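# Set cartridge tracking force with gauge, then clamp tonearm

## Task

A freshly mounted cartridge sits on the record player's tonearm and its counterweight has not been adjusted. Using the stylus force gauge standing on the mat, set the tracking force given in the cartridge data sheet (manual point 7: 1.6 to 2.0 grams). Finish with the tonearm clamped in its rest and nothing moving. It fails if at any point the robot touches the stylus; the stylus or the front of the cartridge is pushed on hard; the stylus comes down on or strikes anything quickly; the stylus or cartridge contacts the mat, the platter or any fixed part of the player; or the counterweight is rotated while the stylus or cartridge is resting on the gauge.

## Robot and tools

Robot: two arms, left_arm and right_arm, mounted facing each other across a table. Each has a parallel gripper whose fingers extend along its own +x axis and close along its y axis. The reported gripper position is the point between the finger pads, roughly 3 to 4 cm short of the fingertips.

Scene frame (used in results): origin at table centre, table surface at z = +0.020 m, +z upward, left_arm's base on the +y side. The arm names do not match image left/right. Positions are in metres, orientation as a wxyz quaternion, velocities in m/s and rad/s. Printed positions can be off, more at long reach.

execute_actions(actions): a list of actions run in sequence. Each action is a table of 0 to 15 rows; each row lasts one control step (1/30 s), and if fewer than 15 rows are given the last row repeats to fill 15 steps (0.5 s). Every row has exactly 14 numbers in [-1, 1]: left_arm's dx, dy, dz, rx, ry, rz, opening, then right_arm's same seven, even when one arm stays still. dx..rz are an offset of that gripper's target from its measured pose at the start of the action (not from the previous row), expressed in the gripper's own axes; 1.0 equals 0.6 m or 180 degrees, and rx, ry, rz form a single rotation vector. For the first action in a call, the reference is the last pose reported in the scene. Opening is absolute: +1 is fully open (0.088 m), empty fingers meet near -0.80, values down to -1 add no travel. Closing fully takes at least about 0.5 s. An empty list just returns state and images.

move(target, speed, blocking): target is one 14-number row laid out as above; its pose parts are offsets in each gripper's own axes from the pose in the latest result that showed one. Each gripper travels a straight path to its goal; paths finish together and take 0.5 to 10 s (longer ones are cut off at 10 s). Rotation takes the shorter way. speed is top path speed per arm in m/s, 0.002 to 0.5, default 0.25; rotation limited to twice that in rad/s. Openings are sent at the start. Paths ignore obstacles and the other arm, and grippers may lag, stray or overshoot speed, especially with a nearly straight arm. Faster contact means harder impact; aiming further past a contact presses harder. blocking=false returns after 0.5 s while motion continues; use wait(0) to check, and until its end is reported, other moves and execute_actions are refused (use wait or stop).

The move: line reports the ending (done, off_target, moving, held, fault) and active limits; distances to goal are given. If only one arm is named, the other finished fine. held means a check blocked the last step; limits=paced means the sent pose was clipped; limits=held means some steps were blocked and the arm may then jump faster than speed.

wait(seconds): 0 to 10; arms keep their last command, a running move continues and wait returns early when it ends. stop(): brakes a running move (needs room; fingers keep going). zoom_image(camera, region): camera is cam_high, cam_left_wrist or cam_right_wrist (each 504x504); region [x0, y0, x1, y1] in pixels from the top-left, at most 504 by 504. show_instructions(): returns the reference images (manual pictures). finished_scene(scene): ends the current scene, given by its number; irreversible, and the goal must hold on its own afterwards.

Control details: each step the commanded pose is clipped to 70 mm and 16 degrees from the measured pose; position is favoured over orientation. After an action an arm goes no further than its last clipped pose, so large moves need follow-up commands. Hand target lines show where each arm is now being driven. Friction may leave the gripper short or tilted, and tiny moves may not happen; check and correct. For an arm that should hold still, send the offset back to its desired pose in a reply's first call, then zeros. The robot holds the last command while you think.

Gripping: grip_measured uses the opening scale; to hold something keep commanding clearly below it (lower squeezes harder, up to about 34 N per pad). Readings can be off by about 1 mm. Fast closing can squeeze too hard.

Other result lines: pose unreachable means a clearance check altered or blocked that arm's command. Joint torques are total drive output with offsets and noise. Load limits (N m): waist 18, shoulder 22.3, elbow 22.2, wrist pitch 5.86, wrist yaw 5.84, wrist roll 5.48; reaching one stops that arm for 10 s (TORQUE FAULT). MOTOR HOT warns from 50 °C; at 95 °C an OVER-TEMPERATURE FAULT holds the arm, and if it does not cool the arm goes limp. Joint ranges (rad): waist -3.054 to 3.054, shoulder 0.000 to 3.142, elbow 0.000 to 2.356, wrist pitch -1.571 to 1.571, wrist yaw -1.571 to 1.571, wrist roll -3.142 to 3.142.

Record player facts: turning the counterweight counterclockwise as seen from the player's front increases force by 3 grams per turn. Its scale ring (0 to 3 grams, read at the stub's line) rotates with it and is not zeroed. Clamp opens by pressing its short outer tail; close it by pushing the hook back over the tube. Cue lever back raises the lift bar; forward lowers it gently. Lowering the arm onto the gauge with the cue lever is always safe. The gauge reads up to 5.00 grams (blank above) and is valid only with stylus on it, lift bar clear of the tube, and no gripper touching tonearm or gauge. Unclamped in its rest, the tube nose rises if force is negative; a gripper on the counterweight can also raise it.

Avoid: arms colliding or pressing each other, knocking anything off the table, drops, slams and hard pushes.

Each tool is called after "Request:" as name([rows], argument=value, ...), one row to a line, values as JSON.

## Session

Request:
execute_actions(actions=[])

Request:
show_instructions()

Scene clock: 0.00 s.
left_arm: end_effector_position=(+0.0331, +0.3661, +0.2084) grip_measured=+0.840 end_effector_quat_wxyz=(-0.582, +0.002, -0.759, -0.292) end_effector_velocity=(+0.000, +0.002, +0.000) end_effector_angular_velocity=(+0.011, -0.007, +0.001) | right_arm: end_effector_position=(+0.0846, -0.5808, +0.1453) grip_measured=+0.835 end_effector_quat_wxyz=(+0.413, -0.020, +0.897, +0.156) end_effector_velocity=(+0.002, +0.001, -0.001) end_effector_angular_velocity=(+0.009, -0.013, +0.003)
Joint positions: left_arm=[ 0.354  1.489  0.95  -1.456  0.242 -1.726  0.08 ] | right_arm=[-1.048  1.808  1.028 -1.518 -0.038 -0.365  0.08 ]
Joint velocities: left_arm=[-0.002 -0.002 -0.002 -0.007 -0.007 -0.007  0.   ] | right_arm=[ 0.002 -0.002  0.002  0.007 -0.007 -0.007 -0.   ]
Joint torques (N m, as the arm reports them, + toward a larger angle): no reading
Heat: left arm: hottest shoulder 26 °C (+0.0 °C/min); right arm: hottest elbow 23 °C (+0.0 °C/min).
Hand target (left_arm): +0.033, +0.366, +0.208; +0.582, -0.002, +0.759, +0.292
Hand target (right_arm): +0.085, -0.581, +0.145; +0.413, -0.020, +0.897, +0.156

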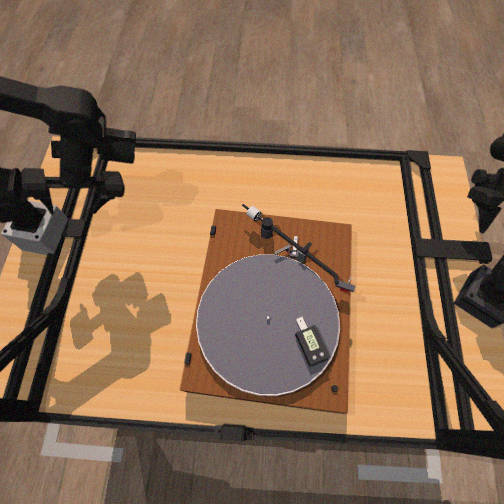

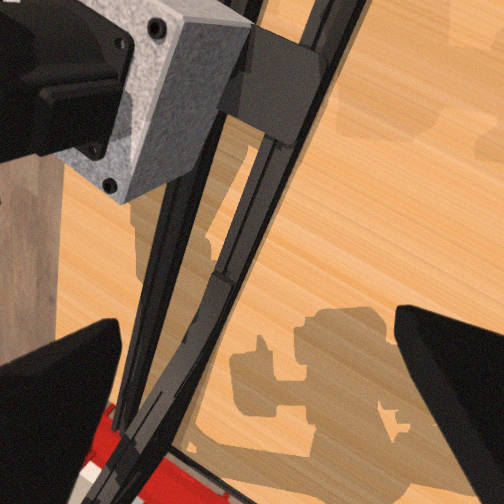

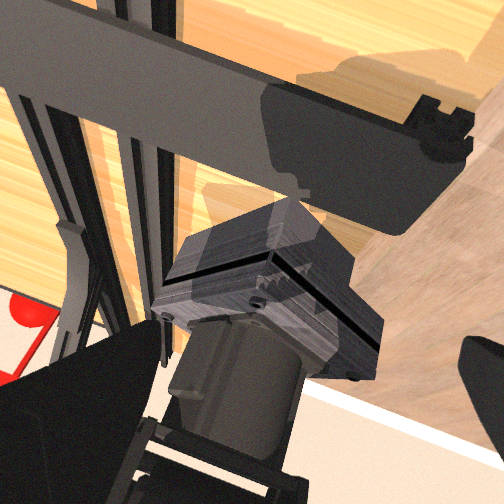

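Reference images for this scene: manual picture 1, manual picture 2.

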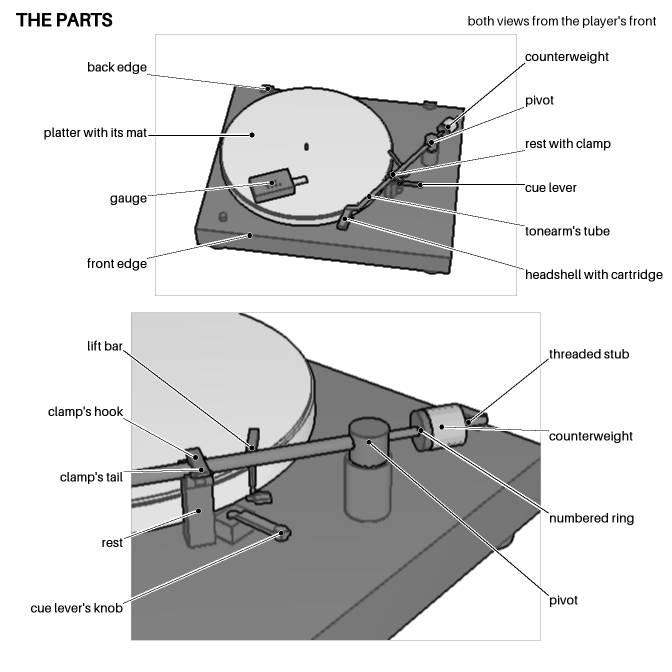

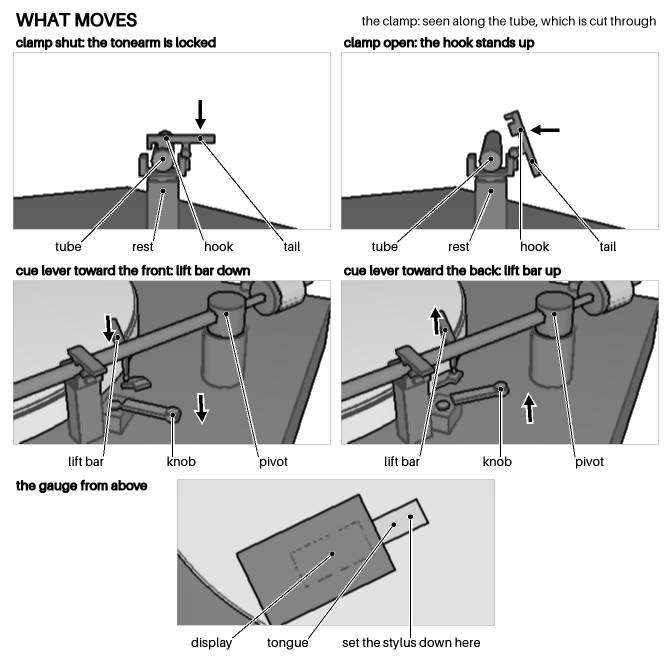

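Request:
zoom_image(camera="cam_high", region=[200, 190, 380, 370])

Region (200, 190, 380, 370) of cam_high's 504x504 image, scaled by 2.800, with more detail than that image has.

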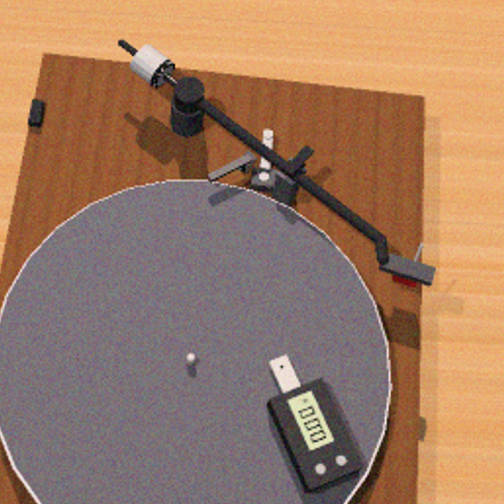

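Request:
move(target=[-0.157,-0.13,-0.015,0.493,-0.244,-0.285,0.4, 0.052,0.737,0.008,-0.235,-0.277,-0.125,-1], speed=0.45)

Scene clock: 6.60 s.
left_arm: end_effector_position=(+0.0831, +0.2637, +0.2616) grip_measured=+0.400 end_effector_quat_wxyz=(+0.690, +0.183, +0.430, -0.553) end_effector_velocity=(-0.002, +0.002, -0.003) end_effector_angular_velocity=(+0.010, +0.013, -0.001) | right_arm: end_effector_position=(-0.0035, -0.1605, +0.2368) grip_measured=-0.798 end_effector_quat_wxyz=(+0.730, -0.258, +0.512, +0.371) end_effector_velocity=(+0.002, -0.003, +0.000) end_effector_angular_velocity=(-0.019, -0.007, +0.002)
Joint positions: left_arm=[ 0.398  1.015  0.763 -0.681  0.143 -0.187  0.059] | right_arm=[ 0.511  1.882  1.682 -1.066  0.174  0.512  0.   ]
Joint velocities: left_arm=[-0.002 -0.002 -0.007 -0.007  0.007 -0.007  0.   ] | right_arm=[-0.002  0.002  0.007 -0.022  0.007 -0.007  0.   ]
Joint torques (N m, as the arm reports them, + toward a larger angle): left_arm=[ 0.21 -3.29  4.34  1.76  0.26  0.15] | right_arm=[ 0.21 -6.31  7.23  0.57  0.24 -0.22]
Heat: left arm: hottest shoulder 26 °C (+0.0 °C/min); right arm: hottest elbow 24 °C (+9.1 °C/min).
Hand target (left_arm): +0.083, +0.266, +0.258; +0.688, +0.185, +0.431, -0.554
Hand target (right_arm): -0.004, -0.158, +0.234; +0.729, -0.264, +0.511, +0.371
Off the commanded pose (left_arm): 0.004 m, 1 deg.
Off the commanded pose (right_arm): 0.005 m, 0 deg.
move: done

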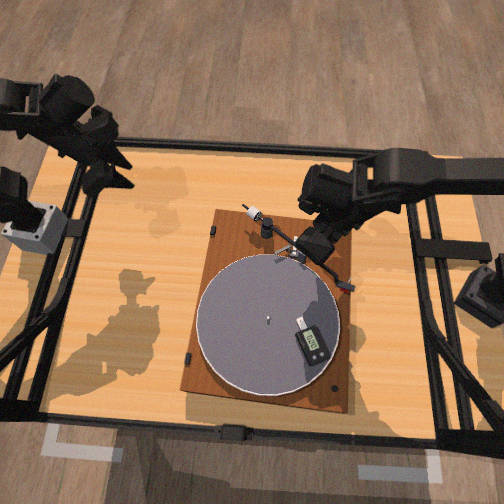

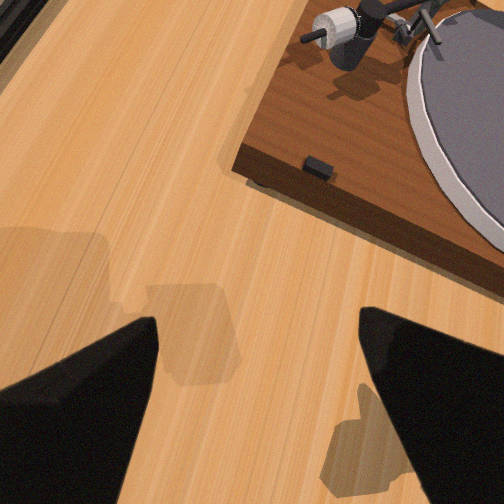

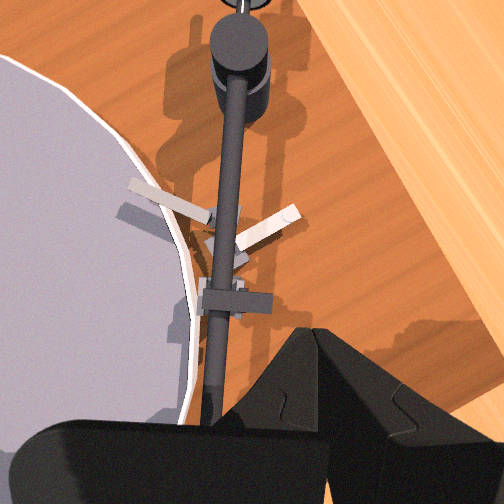

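Request:
move(target=[0.243,0.043,0.192,0.238,-0.165,-0.227,0.6, 0.07,0.021,-0.024,0.017,0,0,-1], speed=0.35)

Scene clock: 9.93 s.
left_arm: end_effector_position=(+0.1511, +0.0998, +0.2064) grip_measured=+0.600 end_effector_quat_wxyz=(+0.433, +0.116, +0.061, -0.892) end_effector_velocity=(-0.002, +0.000, -0.004) end_effector_angular_velocity=(+0.015, +0.013, -0.010) | right_arm: end_effector_position=(-0.0124, -0.1502, +0.2025) grip_measured=-0.798 end_effector_quat_wxyz=(+0.740, -0.231, +0.517, +0.365) end_effector_velocity=(-0.000, -0.002, -0.000) end_effector_angular_velocity=(-0.011, +0.001, +0.020)
Joint positions: left_arm=[0.721 1.996 1.045 0.231 1.167 0.671 0.068] | right_arm=[ 0.536  1.904  1.57  -0.911  0.18   0.586  0.   ]
Joint velocities: left_arm=[-0.002  0.012  0.007 -0.022  0.007  0.007  0.   ] | right_arm=[-0.002 -0.002 -0.002 -0.007 -0.007 -0.022  0.   ]
Joint torques (N m, as the arm reports them, + toward a larger angle): left_arm=[ 0.16 -7.98  5.53  1.32  0.69  0.15] | right_arm=[ 0.26 -6.63  4.78  1.04  0.23  0.16]
Heat: left arm: hottest shoulder 26 °C (+0.0 °C/min); right arm: hottest elbow 24 °C (+6.0 °C/min).
Hand target (left_arm): +0.153, +0.098, +0.205; -0.431, -0.115, -0.059, +0.893
Hand target (right_arm): -0.013, -0.152, +0.193; +0.737, -0.239, +0.521, +0.357
Off the commanded pose (left_arm): 0.004 m, 0 deg.
Off the commanded pose (right_arm): 0.010 m, 1 deg.
move: off_target (right_arm)

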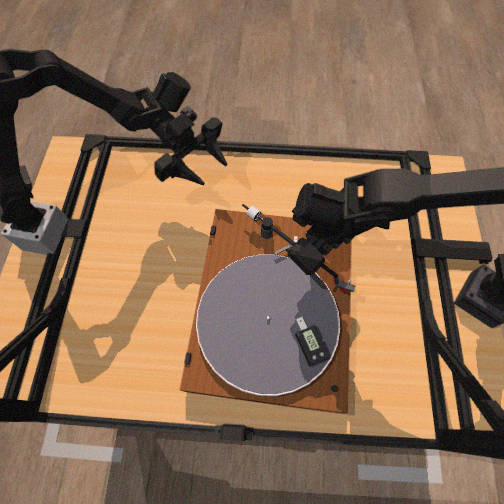

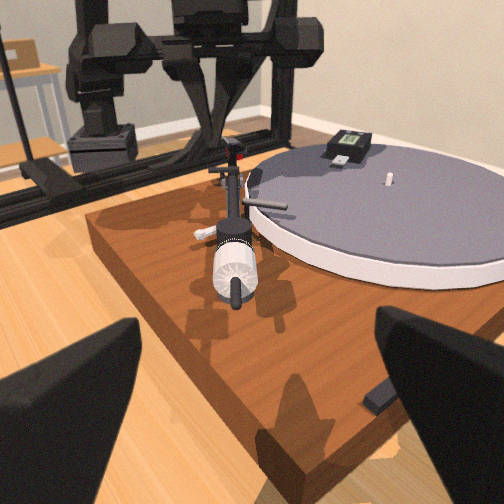

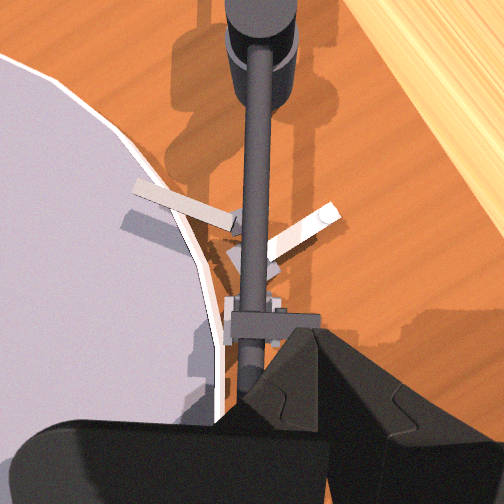

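Request:
move(target=[0,0,0,0,0,0,0.6, 0.058,-0.015,-0.025,0,0.006,-0.01,-1], speed=0.03)

Request:
zoom_image(camera="cam_left_wrist", region=[160, 100, 300, 240])

Scene clock: 12.03 s.
left_arm: end_effector_position=(+0.1510, +0.0999, +0.2061) grip_measured=+0.600 end_effector_quat_wxyz=(+0.432, +0.116, +0.061, -0.892) end_effector_velocity=(+0.001, +0.001, -0.001) end_effector_angular_velocity=(+0.013, +0.006, +0.010) | right_arm: end_effector_position=(-0.0103, -0.1523, +0.1820) grip_measured=-0.798 end_effector_quat_wxyz=(+0.743, -0.230, +0.514, +0.363) end_effector_velocity=(+0.004, -0.004, +0.001) end_effector_angular_velocity=(-0.010, -0.022, -0.003)
Joint positions: left_arm=[0.721 1.998 1.046 0.229 1.168 0.672 0.068] | right_arm=[ 0.533  1.906  1.488 -0.824  0.187  0.586  0.   ]
Joint velocities: left_arm=[ 0.002 -0.002 -0.002 -0.007 -0.007 -0.007 -0.   ] | right_arm=[-0.002 -0.007 -0.007 -0.007  0.022 -0.007  0.   ]
Joint torques (N m, as the arm reports them, + toward a larger angle): left_arm=[ 0.   -9.51  4.2   1.59  0.45 -0.04] | right_arm=[-0.57 -5.83  3.27  2.06  0.29 -0.08]
Heat: left arm: hottest shoulder 26 °C (+0.0 °C/min); right arm: hottest elbow 24 °C (+5.0 °C/min).
Hand target (left_arm): +0.151, +0.100, +0.206; -0.432, -0.116, -0.061, +0.892
Hand target (right_arm): -0.007, -0.157, +0.165; +0.740, -0.242, +0.520, +0.351
Off the commanded pose (left_arm): 0.000 m, 0 deg.
Off the commanded pose (right_arm): 0.018 m, 2 deg.
move: off_target (right_arm)

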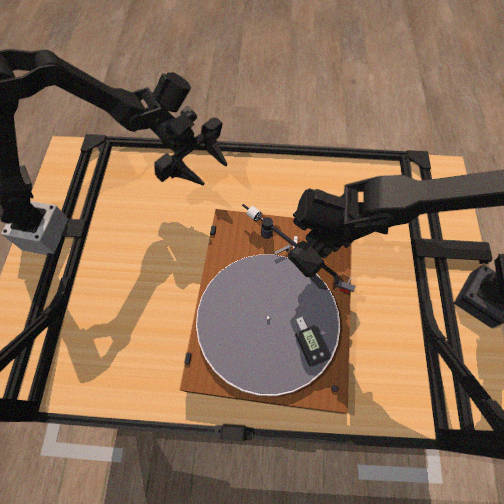

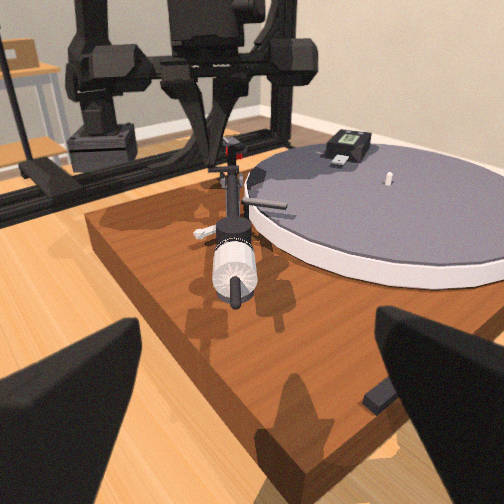

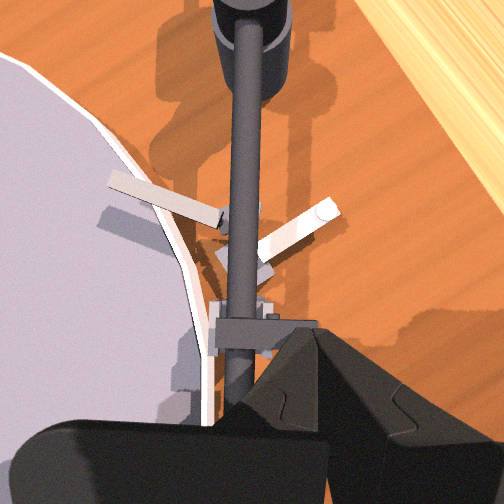

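Region (160, 100, 300, 240) of cam_left_wrist's 504x504 image, scaled by 3.600, with more detail than that image has.

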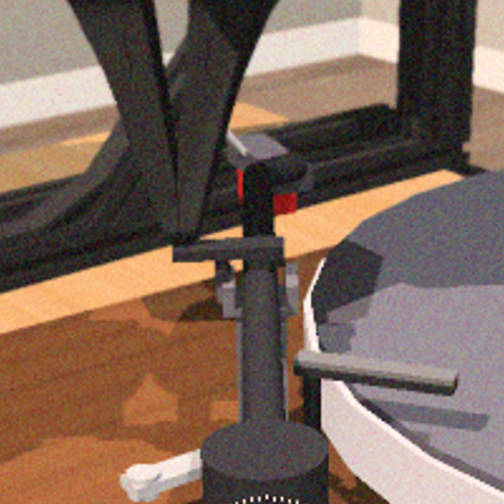

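Request:
move(target=[0,0,0,0,0,0,0.6, 0.042,-0.011,-0.016,0,0.01,-0.01,-1], speed=0.03)

Request:
zoom_image(camera="cam_left_wrist", region=[160, 100, 300, 240])

Scene clock: 13.63 s.
left_arm: end_effector_position=(+0.1510, +0.0999, +0.2061) grip_measured=+0.600 end_effector_quat_wxyz=(+0.432, +0.116, +0.061, -0.892) end_effector_velocity=(+0.002, +0.001, -0.006) end_effector_angular_velocity=(+0.027, +0.003, +0.021) | right_arm: end_effector_position=(-0.0104, -0.1527, +0.1802) grip_measured=-0.798 end_effector_quat_wxyz=(+0.743, -0.228, +0.513, +0.364) end_effector_velocity=(+0.002, +0.001, +0.001) end_effector_angular_velocity=(+0.002, -0.014, +0.016)
Joint positions: left_arm=[0.721 1.998 1.046 0.229 1.168 0.672 0.068] | right_arm=[ 0.533  1.901  1.473 -0.808  0.188  0.586  0.   ]
Joint velocities: left_arm=[ 0.002  0.002 -0.007 -0.007 -0.022 -0.007 -0.   ] | right_arm=[-0.002 -0.002 -0.002  0.007  0.007 -0.022  0.   ]
Joint torques (N m, as the arm reports them, + toward a larger angle): left_arm=[ 0.02 -9.36  4.29  1.45  0.47  0.  ] | right_arm=[-0.91 -3.82  3.05  2.78  0.29 -0.03]
Heat: left arm: hottest shoulder 27 °C (+4.4 °C/min); right arm: hottest elbow 24 °C (+4.4 °C/min).
Hand target (left_arm): +0.151, +0.100, +0.206; -0.432, -0.116, -0.061, +0.892
Hand target (right_arm): -0.006, -0.157, +0.156; +0.740, -0.243, +0.522, +0.348
Off the commanded pose (left_arm): 0.000 m, 0 deg.
Off the commanded pose (right_arm): 0.026 m, 3 deg.
move: off_target (right_arm)

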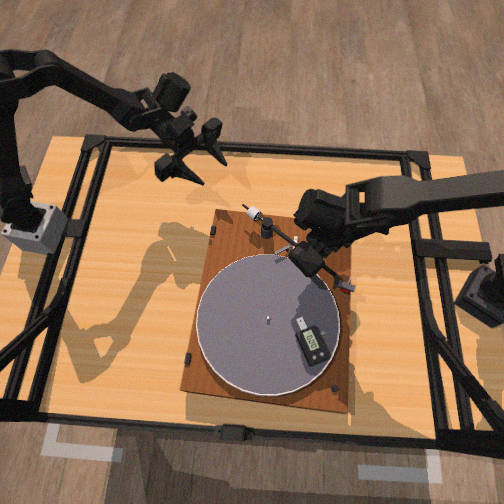

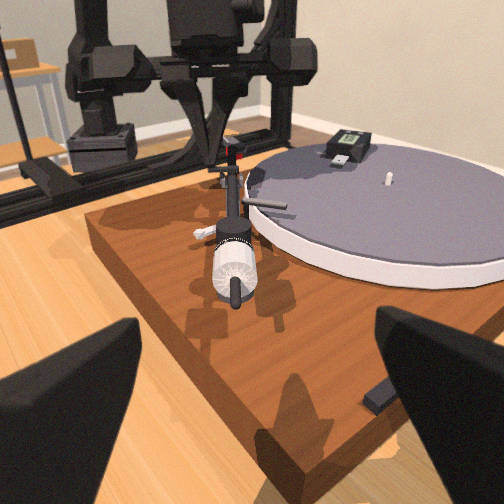

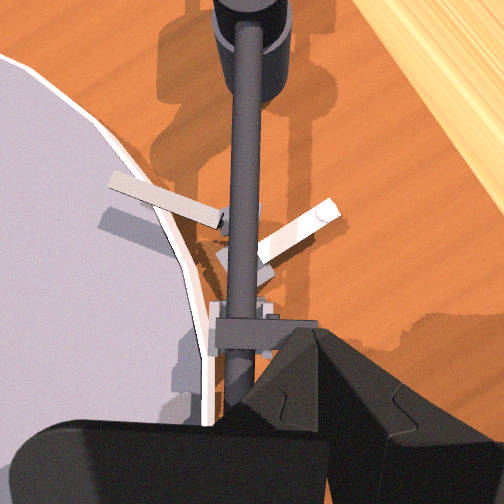

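Region (160, 100, 300, 240) of cam_left_wrist's 504x504 image, scaled by 3.600, with more detail than that image has.

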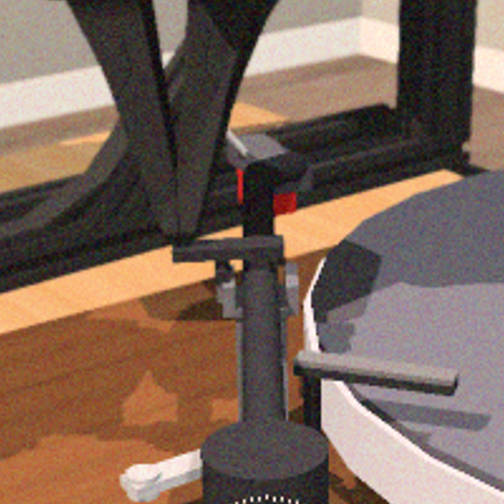

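Request:
move(target=[0,0,0,0,0,0,0.6, -0.012,-0.010,0.004,0,0,0,-1], speed=0.02)

Scene clock: 14.83 s.
left_arm: end_effector_position=(+0.1510, +0.0999, +0.2061) grip_measured=+0.600 end_effector_quat_wxyz=(+0.432, +0.116, +0.061, -0.892) end_effector_velocity=(+0.001, -0.002, +0.001) end_effector_angular_velocity=(+0.010, -0.008, +0.016) | right_arm: end_effector_position=(-0.0087, -0.1559, +0.1844) grip_measured=-0.798 end_effector_quat_wxyz=(+0.742, -0.228, +0.514, +0.365) end_effector_velocity=(-0.000, -0.002, -0.001) end_effector_angular_velocity=(-0.008, +0.005, +0.007)
Joint positions: left_arm=[0.721 1.998 1.046 0.229 1.168 0.672 0.068] | right_arm=[ 0.527  1.888  1.474 -0.823  0.181  0.58   0.   ]
Joint velocities: left_arm=[-0.002 -0.007  0.002 -0.007 -0.022 -0.007  0.   ] | right_arm=[-0.002 -0.002 -0.002 -0.007 -0.007 -0.007  0.   ]
Joint torques (N m, as the arm reports them, + toward a larger angle): left_arm=[-0.01 -9.36  4.3   1.46  0.47 -0.01] | right_arm=[-0.29 -8.5   6.24  0.54  0.21 -0.23]
Heat: left arm: hottest shoulder 27 °C (+4.0 °C/min); right arm: hottest elbow 24 °C (+4.0 °C/min).
Hand target (left_arm): +0.151, +0.100, +0.206; -0.432, -0.116, -0.061, +0.892
Hand target (right_arm): -0.006, -0.157, +0.188; +0.743, -0.228, +0.513, +0.364
Off the commanded pose (left_arm): 0.000 m, 0 deg.
Off the commanded pose (right_arm): 0.004 m, 0 deg.
move: done

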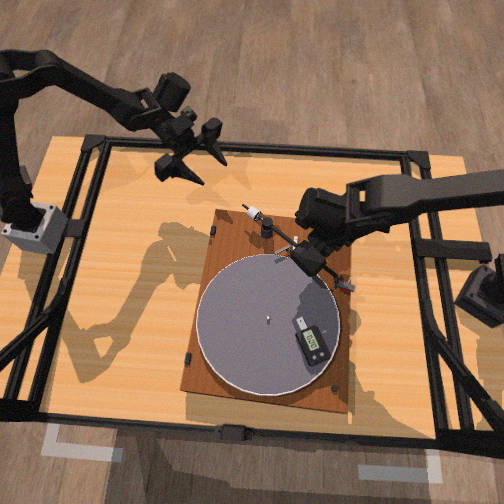

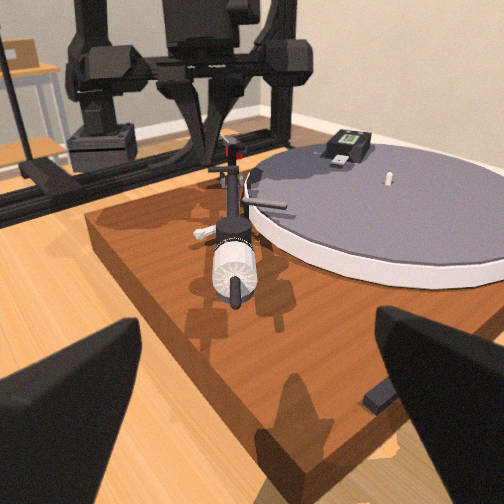

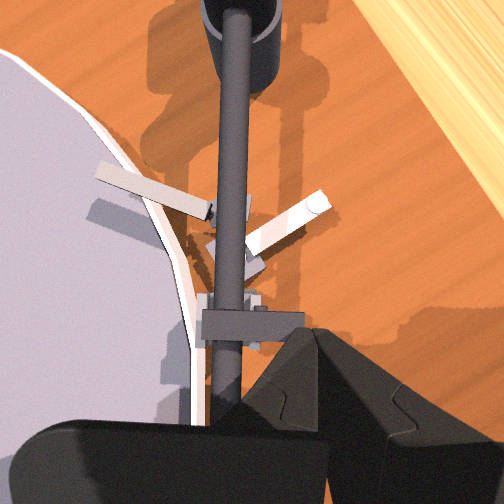

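Request:
move(target=[0,0,0,0,0,0,0.6, 0.047,-0.004,-0.010,0,0,0,-1], speed=0.03)

Request:
zoom_image(camera="cam_left_wrist", region=[160, 100, 300, 240])

Scene clock: 16.37 s.
left_arm: end_effector_position=(+0.1510, +0.0999, +0.2061) grip_measured=+0.600 end_effector_quat_wxyz=(+0.432, +0.116, +0.061, -0.892) end_effector_velocity=(-0.002, +0.002, -0.004) end_effector_angular_velocity=(+0.029, +0.016, +0.005) | right_arm: end_effector_position=(-0.0027, -0.1522, +0.1691) grip_measured=-0.798 end_effector_quat_wxyz=(+0.748, -0.219, +0.507, +0.367) end_effector_velocity=(+0.016, +0.012, +0.004) end_effector_angular_velocity=(+0.058, -0.066, -0.001)
Joint positions: left_arm=[0.721 1.998 1.046 0.229 1.168 0.672 0.068] | right_arm=[ 0.515  1.899  1.418 -0.73   0.187  0.574  0.   ]
Joint velocities: left_arm=[-0.002 -0.002 -0.007 -0.022 -0.007 -0.007 -0.   ] | right_arm=[-0.017  0.002 -0.007  0.081  0.051 -0.037  0.   ]
Joint torques (N m, as the arm reports them, + toward a larger angle): left_arm=[ 0.   -9.35  4.3   1.45  0.48 -0.01] | right_arm=[ 0.31 -5.66  4.99  1.71 -0.26 -0.09]
Heat: left arm: hottest shoulder 27 °C (+3.7 °C/min); right arm: hottest elbow 24 °C (+3.7 °C/min).
Hand target (left_arm): +0.151, +0.100, +0.206; -0.432, -0.116, -0.061, +0.892
Hand target (right_arm): -0.005, -0.153, +0.156; +0.742, -0.228, +0.514, +0.364
Off the commanded pose (left_arm): 0.000 m, 0 deg.
Off the commanded pose (right_arm): 0.013 m, 2 deg.
move: off_target (right_arm)

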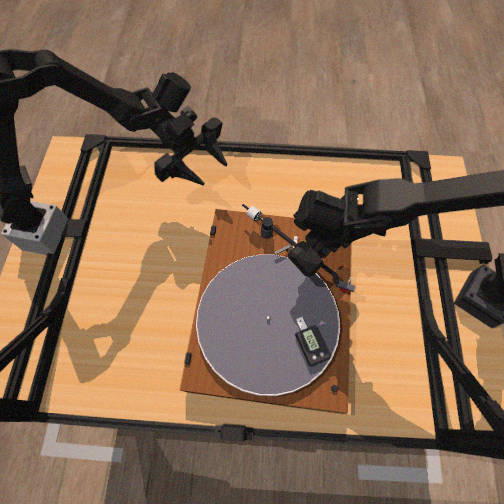

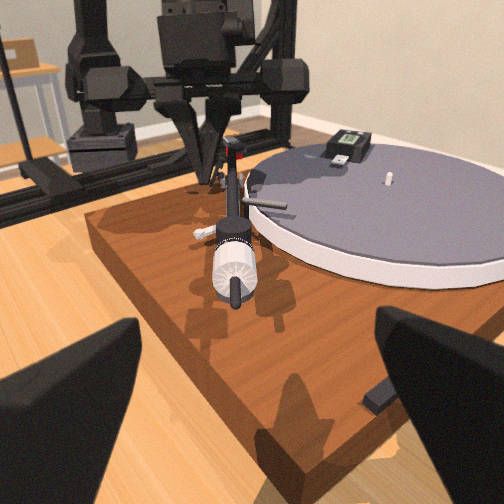

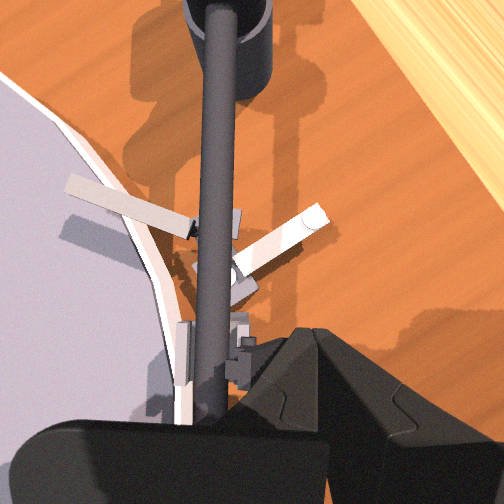

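Region (160, 100, 300, 240) of cam_left_wrist's 504x504 image, scaled by 3.600, with more detail than that image has.

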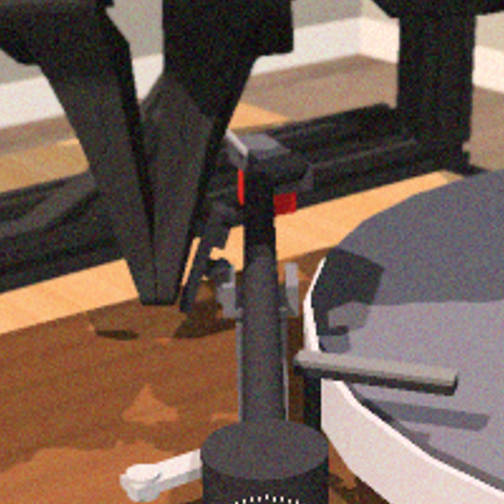

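Request:
move(target=[0,0,0,0,0,0,0.6, 0.076,-0.052,0.001,0.294,0.066,0.107,-1], speed=0.3)

Scene clock: 20.10 s.
left_arm: end_effector_position=(+0.1510, +0.0999, +0.2061) grip_measured=+0.600 end_effector_quat_wxyz=(+0.432, +0.116, +0.061, -0.892) end_effector_velocity=(-0.001, +0.000, -0.001) end_effector_angular_velocity=(+0.022, +0.017, +0.009) | right_arm: end_effector_position=(+0.0314, -0.1534, +0.1273) grip_measured=-0.798 end_effector_quat_wxyz=(+0.645, +0.183, +0.715, +0.200) end_effector_velocity=(+0.000, -0.005, -0.005) end_effector_angular_velocity=(-0.018, +0.009, +0.002)
Joint positions: left_arm=[0.721 1.998 1.046 0.229 1.168 0.672 0.068] | right_arm=[ 0.28   1.9    1.179 -0.354 -0.265  1.287  0.   ]
Joint velocities: left_arm=[-0.002 -0.002 -0.002 -0.007 -0.007 -0.022 -0.   ] | right_arm=[-0.007  0.002 -0.012 -0.007 -0.007 -0.007  0.   ]
Joint torques (N m, as the arm reports them, + toward a larger angle): left_arm=[ 0.02 -9.34  4.31  1.47  0.48  0.  ] | right_arm=[-0.27 -8.29  4.45  1.28 -0.24  0.15]
Heat: left arm: hottest shoulder 28 °C (+6.0 °C/min); right arm: hottest shoulder 24 °C (+3.0 °C/min).
Hand target (left_arm): +0.151, +0.100, +0.206; -0.432, -0.116, -0.061, +0.892
Hand target (right_arm): +0.031, -0.157, +0.126; +0.643, +0.185, +0.717, +0.196
Off the commanded pose (left_arm): 0.000 m, 0 deg.
Off the commanded pose (right_arm): 0.004 m, 1 deg.
move: done

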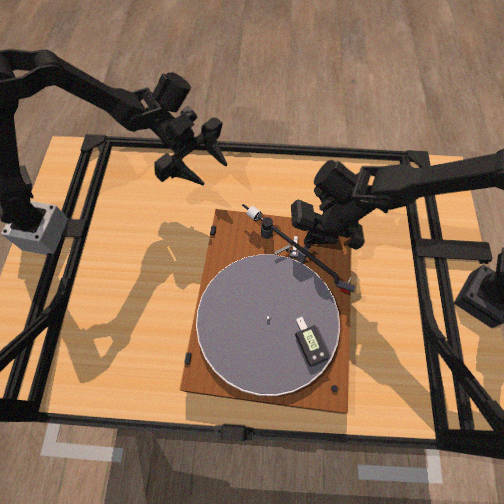

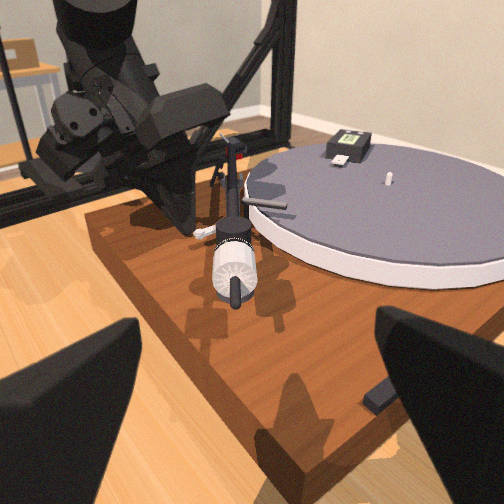

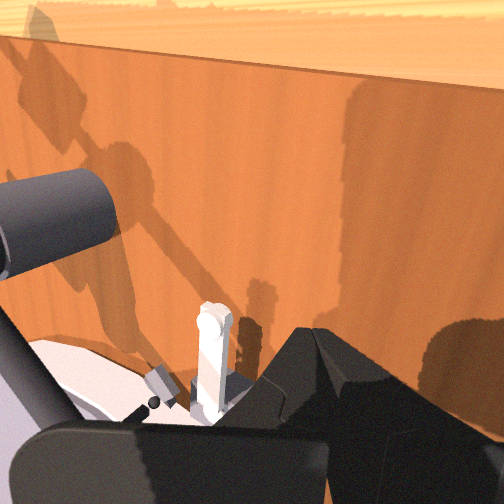

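Request:
move(target=[0,0,0,0,0,0,0.6, 0.032,0.061,-0.004,0,0,0,-1], speed=0.04)

Scene clock: 21.80 s.
left_arm: end_effector_position=(+0.1510, +0.0999, +0.2061) grip_measured=+0.600 end_effector_quat_wxyz=(+0.432, +0.116, +0.061, -0.892) end_effector_velocity=(-0.001, +0.000, +0.001) end_effector_angular_velocity=(+0.017, +0.008, +0.005) | right_arm: end_effector_position=(+0.0281, -0.1173, +0.1326) grip_measured=-0.798 end_effector_quat_wxyz=(+0.646, +0.182, +0.714, +0.200) end_effector_velocity=(-0.001, -0.004, -0.003) end_effector_angular_velocity=(-0.028, +0.011, +0.007)
Joint positions: left_arm=[0.721 1.998 1.046 0.229 1.168 0.672 0.068] | right_arm=[ 0.318  2.004  1.351 -0.414 -0.246  1.32   0.   ]
Joint velocities: left_arm=[-0.002 -0.007  0.002 -0.022 -0.007 -0.007 -0.   ] | right_arm=[-0.002  0.007  0.012 -0.037 -0.007 -0.007  0.   ]
Joint torques (N m, as the arm reports them, + toward a larger angle): left_arm=[ 0.01 -9.34  4.32  1.46  0.47  0.  ] | right_arm=[ 0.46 -6.7   7.7   1.55 -0.07  0.19]
Heat: left arm: hottest shoulder 28 °C (+5.5 °C/min); right arm: hottest elbow 25 °C (+5.5 °C/min).
Hand target (left_arm): +0.151, +0.100, +0.206; -0.432, -0.116, -0.061, +0.892
Hand target (right_arm): +0.027, -0.112, +0.130; +0.645, +0.183, +0.715, +0.200
Off the commanded pose (left_arm): 0.000 m, 0 deg.
Off the commanded pose (right_arm): 0.006 m, 0 deg.
move: done

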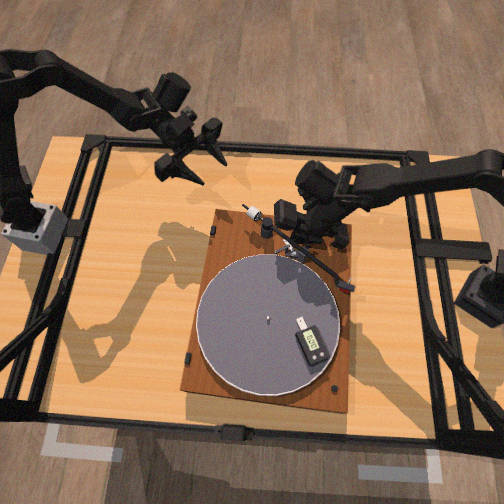

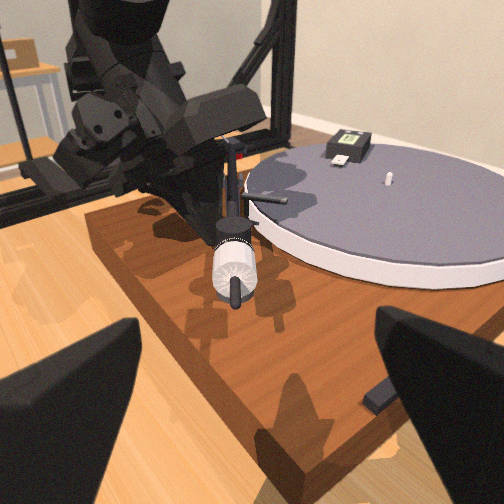

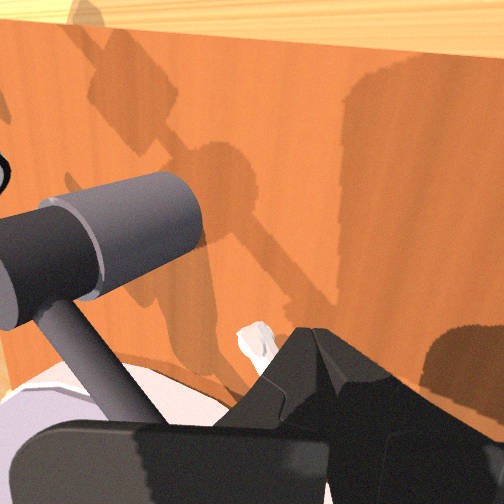

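Request:
move(target=[0,0,0,0,0,0,0.6, -0.16,0,0,-0.294,-0.062,-0.124,-1], speed=0.35)

Request:
move(target=[0,0,0,0,0,0,0.6, -0.055,0.106,-0.105,0,0,0,-0.15], speed=0.15)

Scene clock: 24.50 s.
left_arm: end_effector_position=(+0.1510, +0.0999, +0.2061) grip_measured=+0.600 end_effector_quat_wxyz=(+0.432, +0.116, +0.061, -0.892) end_effector_velocity=(-0.001, -0.001, -0.001) end_effector_angular_velocity=(+0.023, +0.006, +0.015) | right_arm: end_effector_position=(+0.0384, -0.1685, +0.2069) grip_measured=-0.798 end_effector_quat_wxyz=(+0.745, -0.243, +0.515, +0.347) end_effector_velocity=(-0.003, -0.001, -0.003) end_effector_angular_velocity=(-0.013, +0.017, +0.025)
Joint positions: left_arm=[0.721 1.998 1.046 0.229 1.168 0.672 0.068] | right_arm=[ 0.408  1.877  1.554 -0.931  0.173  0.47   0.   ]
Joint velocities: left_arm=[-0.007 -0.007 -0.002 -0.007 -0.022 -0.022  0.   ] | right_arm=[-0.002  0.002 -0.002 -0.007 -0.022 -0.022  0.   ]
Joint torques (N m, as the arm reports them, + toward a larger angle): left_arm=[ 0.02 -9.35  4.28  1.45  0.48  0.  ] | right_arm=[ 0.25 -8.8   7.18  0.63  0.2  -0.27]
Heat: left arm: hottest shoulder 29 °C (+7.3 °C/min); right arm: hottest elbow 25 °C (+4.9 °C/min).
Hand target (left_arm): +0.151, +0.100, +0.206; -0.432, -0.116, -0.061, +0.892
Hand target (right_arm): +0.038, -0.167, +0.214; +0.748, -0.241, +0.508, +0.353
Off the commanded pose (left_arm): 0.000 m, 0 deg.
Off the commanded pose (right_arm): 0.007 m, 1 deg.
move: done

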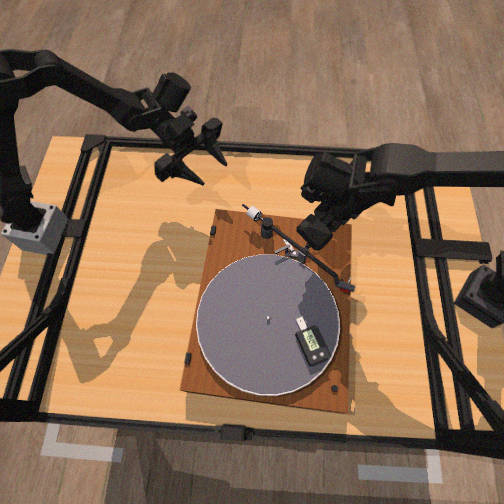

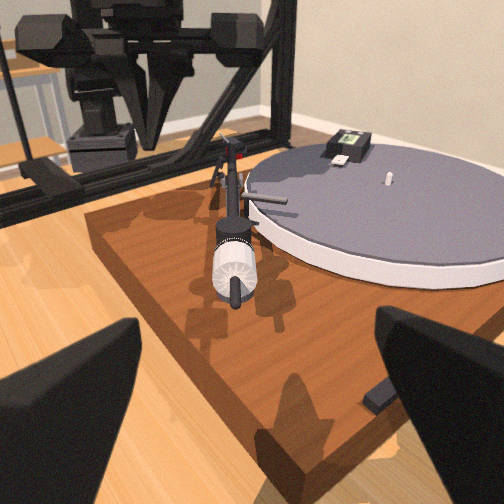

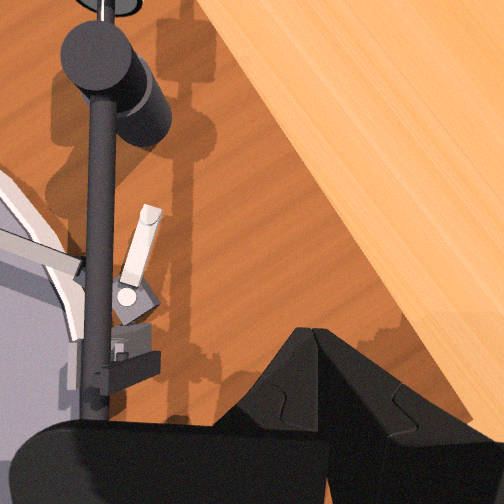

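Scene clock: 25.50 s.
left_arm: end_effector_position=(+0.1510, +0.0999, +0.2061) grip_measured=+0.600 end_effector_quat_wxyz=(+0.432, +0.116, +0.061, -0.892) end_effector_velocity=(-0.001, +0.000, +0.001) end_effector_angular_velocity=(+0.009, +0.003, +0.005) | right_arm: end_effector_position=(-0.0550, -0.1783, +0.2151) grip_measured=-0.150 end_effector_quat_wxyz=(+0.745, -0.243, +0.514, +0.350) end_effector_velocity=(+0.000, -0.004, +0.000) end_effector_angular_velocity=(-0.012, +0.012, -0.021)
Joint positions: left_arm=[0.721 1.998 1.046 0.229 1.168 0.672 0.068] | right_arm=[ 0.662  1.821  1.518 -0.998  0.244  0.714  0.032]
Joint velocities: left_arm=[-0.002 -0.007 -0.002 -0.007 -0.007 -0.007 -0.   ] | right_arm=[-0.002 -0.002  0.002 -0.022 -0.007  0.022  0.   ]
Joint torques (N m, as the arm reports them, + toward a larger angle): left_arm=[ 0.   -9.38  4.26  1.45  0.48  0.  ] | right_arm=[ 0.16 -8.41  4.84  0.51  0.25  0.26]
Heat: left arm: hottest shoulder 29 °C (+7.1 °C/min); right arm: hottest shoulder 25 °C (+4.7 °C/min).
Hand target (left_arm): +0.151, +0.100, +0.206; -0.432, -0.116, -0.061, +0.892
Hand target (right_arm): -0.055, -0.182, +0.215; +0.746, -0.243, +0.514, +0.347
Off the commanded pose (left_arm): 0.000 m, 0 deg.
Off the commanded pose (right_arm): 0.004 m, 0 deg.
move: done

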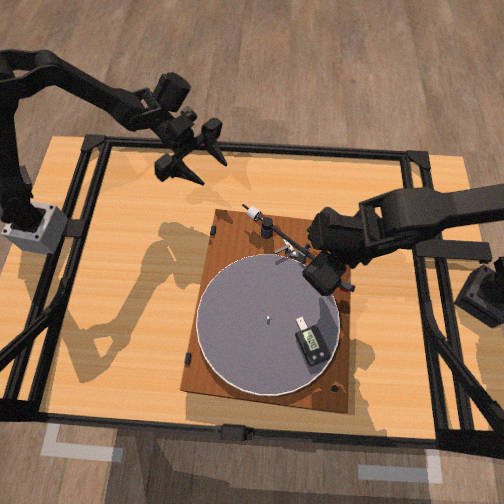

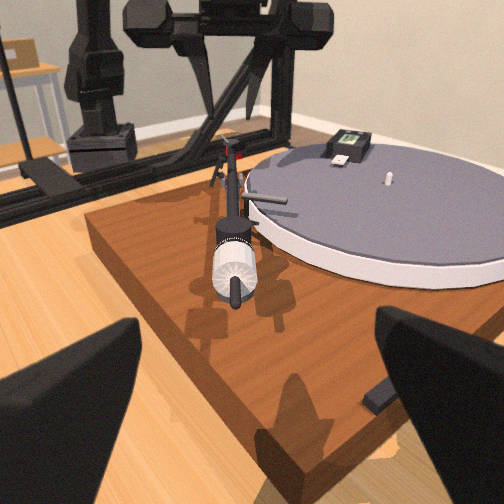

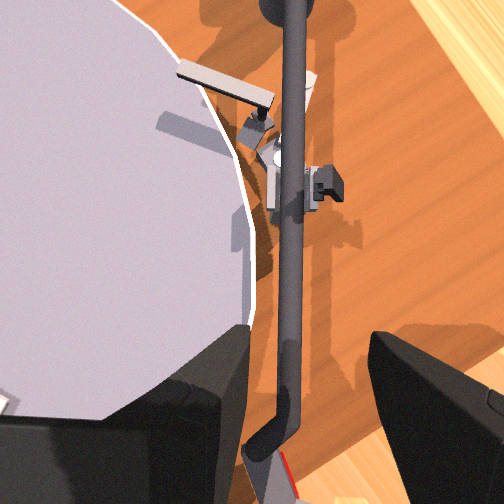

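Request:
execute_actions(actions=[])

Scene clock: 29.73 s.
left_arm: end_effector_position=(+0.1510, +0.0999, +0.2061) grip_measured=+0.600 end_effector_quat_wxyz=(+0.432, +0.116, +0.061, -0.892) end_effector_velocity=(-0.000, -0.001, +0.000) end_effector_angular_velocity=(+0.009, +0.003, +0.005) | right_arm: end_effector_position=(-0.0551, -0.1785, +0.2151) grip_measured=-0.150 end_effector_quat_wxyz=(+0.745, -0.243, +0.514, +0.350) end_effector_velocity=(-0.002, -0.002, -0.003) end_effector_angular_velocity=(-0.015, +0.018, +0.010)
Joint positions: left_arm=[0.721 1.998 1.046 0.229 1.168 0.672 0.068] | right_arm=[ 0.663  1.821  1.517 -0.998  0.245  0.716  0.032]
Joint velocities: left_arm=[-0.002 -0.002  0.002 -0.007 -0.007 -0.007 -0.   ] | right_arm=[-0.002  0.002 -0.002 -0.007 -0.022 -0.007 -0.   ]
Joint torques (N m, as the arm reports them, + toward a larger angle): left_arm=[ 0.01 -9.38  4.33  1.45  0.46  0.  ] | right_arm=[ 0.2  -8.37  4.9   0.55  0.27  0.18]
Heat: left arm: hottest shoulder 30 °C (+8.1 °C/min); right arm: hottest shoulder 25 °C (+4.0 °C/min).
Hand target (left_arm): +0.151, +0.100, +0.206; -0.432, -0.116, -0.061, +0.892
Hand target (right_arm): -0.055, -0.182, +0.215; +0.745, -0.243, +0.514, +0.347
Off the commanded pose (left_arm): 0.000 m, 0 deg.
Off the commanded pose (right_arm): 0.003 m, 0 deg.

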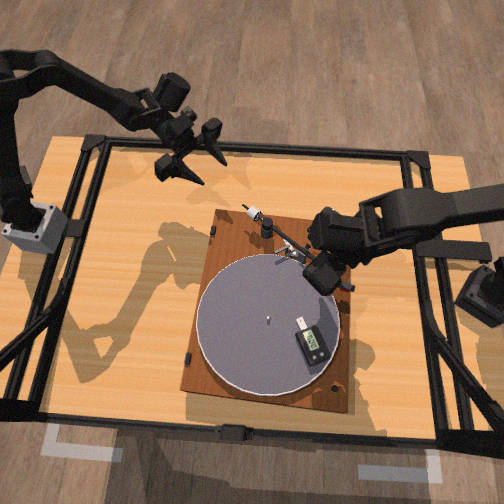

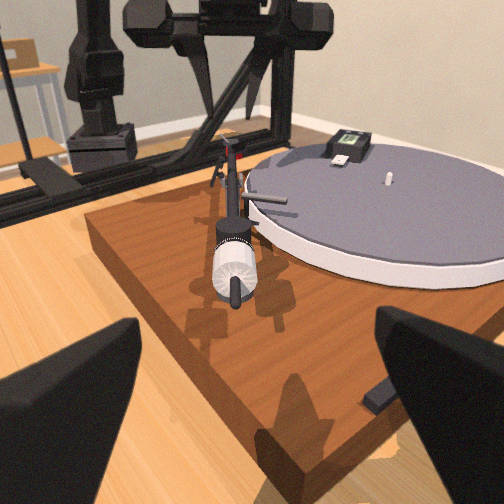

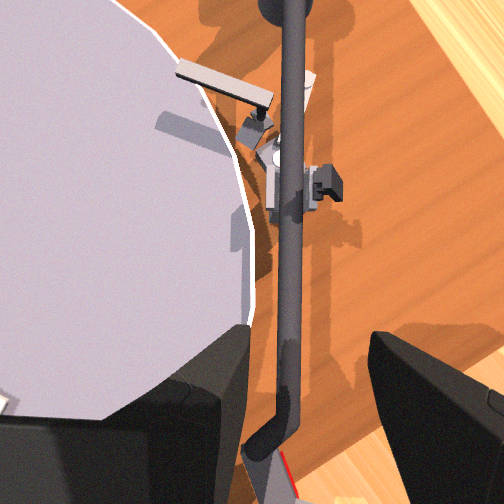

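Request:
move(target=[0,0,0,0,0,0,0.6, 0.095,0.002,0,0,0,0,-0.2], speed=0.08)

Scene clock: 31.13 s.
left_arm: end_effector_position=(+0.1510, +0.0999, +0.2061) grip_measured=+0.600 end_effector_quat_wxyz=(+0.432, +0.116, +0.061, -0.892) end_effector_velocity=(-0.001, +0.000, -0.001) end_effector_angular_velocity=(+0.013, +0.006, +0.005) | right_arm: end_effector_position=(-0.0439, -0.1597, +0.1709) grip_measured=-0.200 end_effector_quat_wxyz=(+0.748, -0.233, +0.510, +0.354) end_effector_velocity=(-0.000, -0.002, -0.001) end_effector_angular_velocity=(-0.009, +0.005, +0.007)
Joint positions: left_arm=[0.721 1.998 1.046 0.229 1.168 0.672 0.068] | right_arm=[ 0.631  1.896  1.432 -0.807  0.238  0.687  0.029]
Joint velocities: left_arm=[-0.002 -0.002 -0.002 -0.007 -0.007 -0.007  0.   ] | right_arm=[-0.002 -0.002 -0.002 -0.007 -0.007 -0.007  0.   ]
Joint torques (N m, as the arm reports them, + toward a larger angle): left_arm=[ 0.01 -9.38  4.29  1.46  0.47 -0.01] | right_arm=[-0.29 -6.51  4.77  1.01  0.08 -0.26]
Heat: left arm: hottest shoulder 30 °C (+7.7 °C/min); right arm: hottest shoulder 25 °C (+3.9 °C/min).
Hand target (left_arm): +0.151, +0.100, +0.206; -0.432, -0.116, -0.061, +0.892
Hand target (right_arm): -0.043, -0.162, +0.162; +0.745, -0.243, +0.514, +0.350
Off the commanded pose (left_arm): 0.000 m, 0 deg.
Off the commanded pose (right_arm): 0.010 m, 1 deg.
move: off_target (right_arm)

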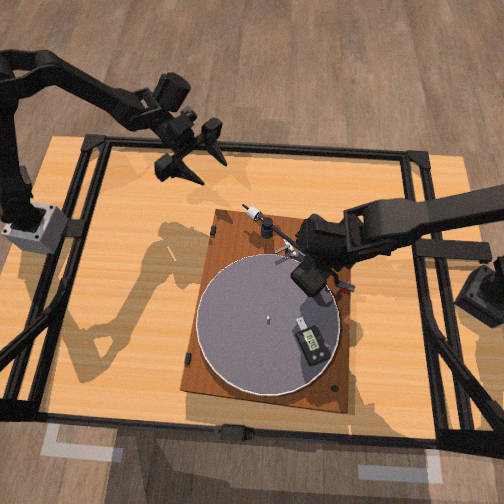

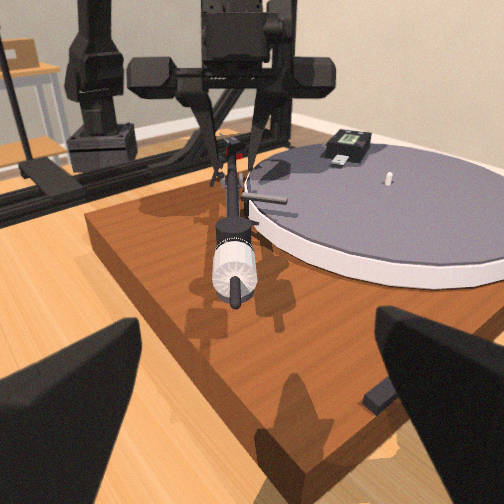

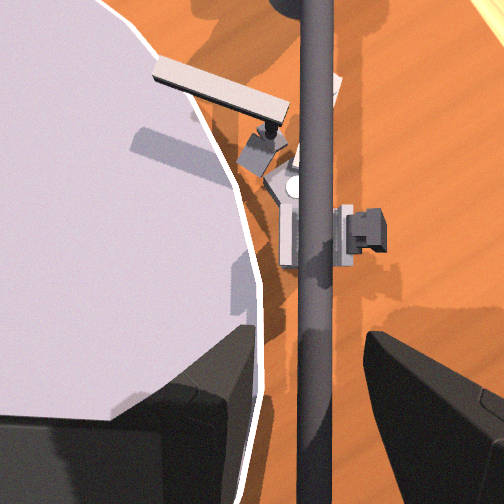

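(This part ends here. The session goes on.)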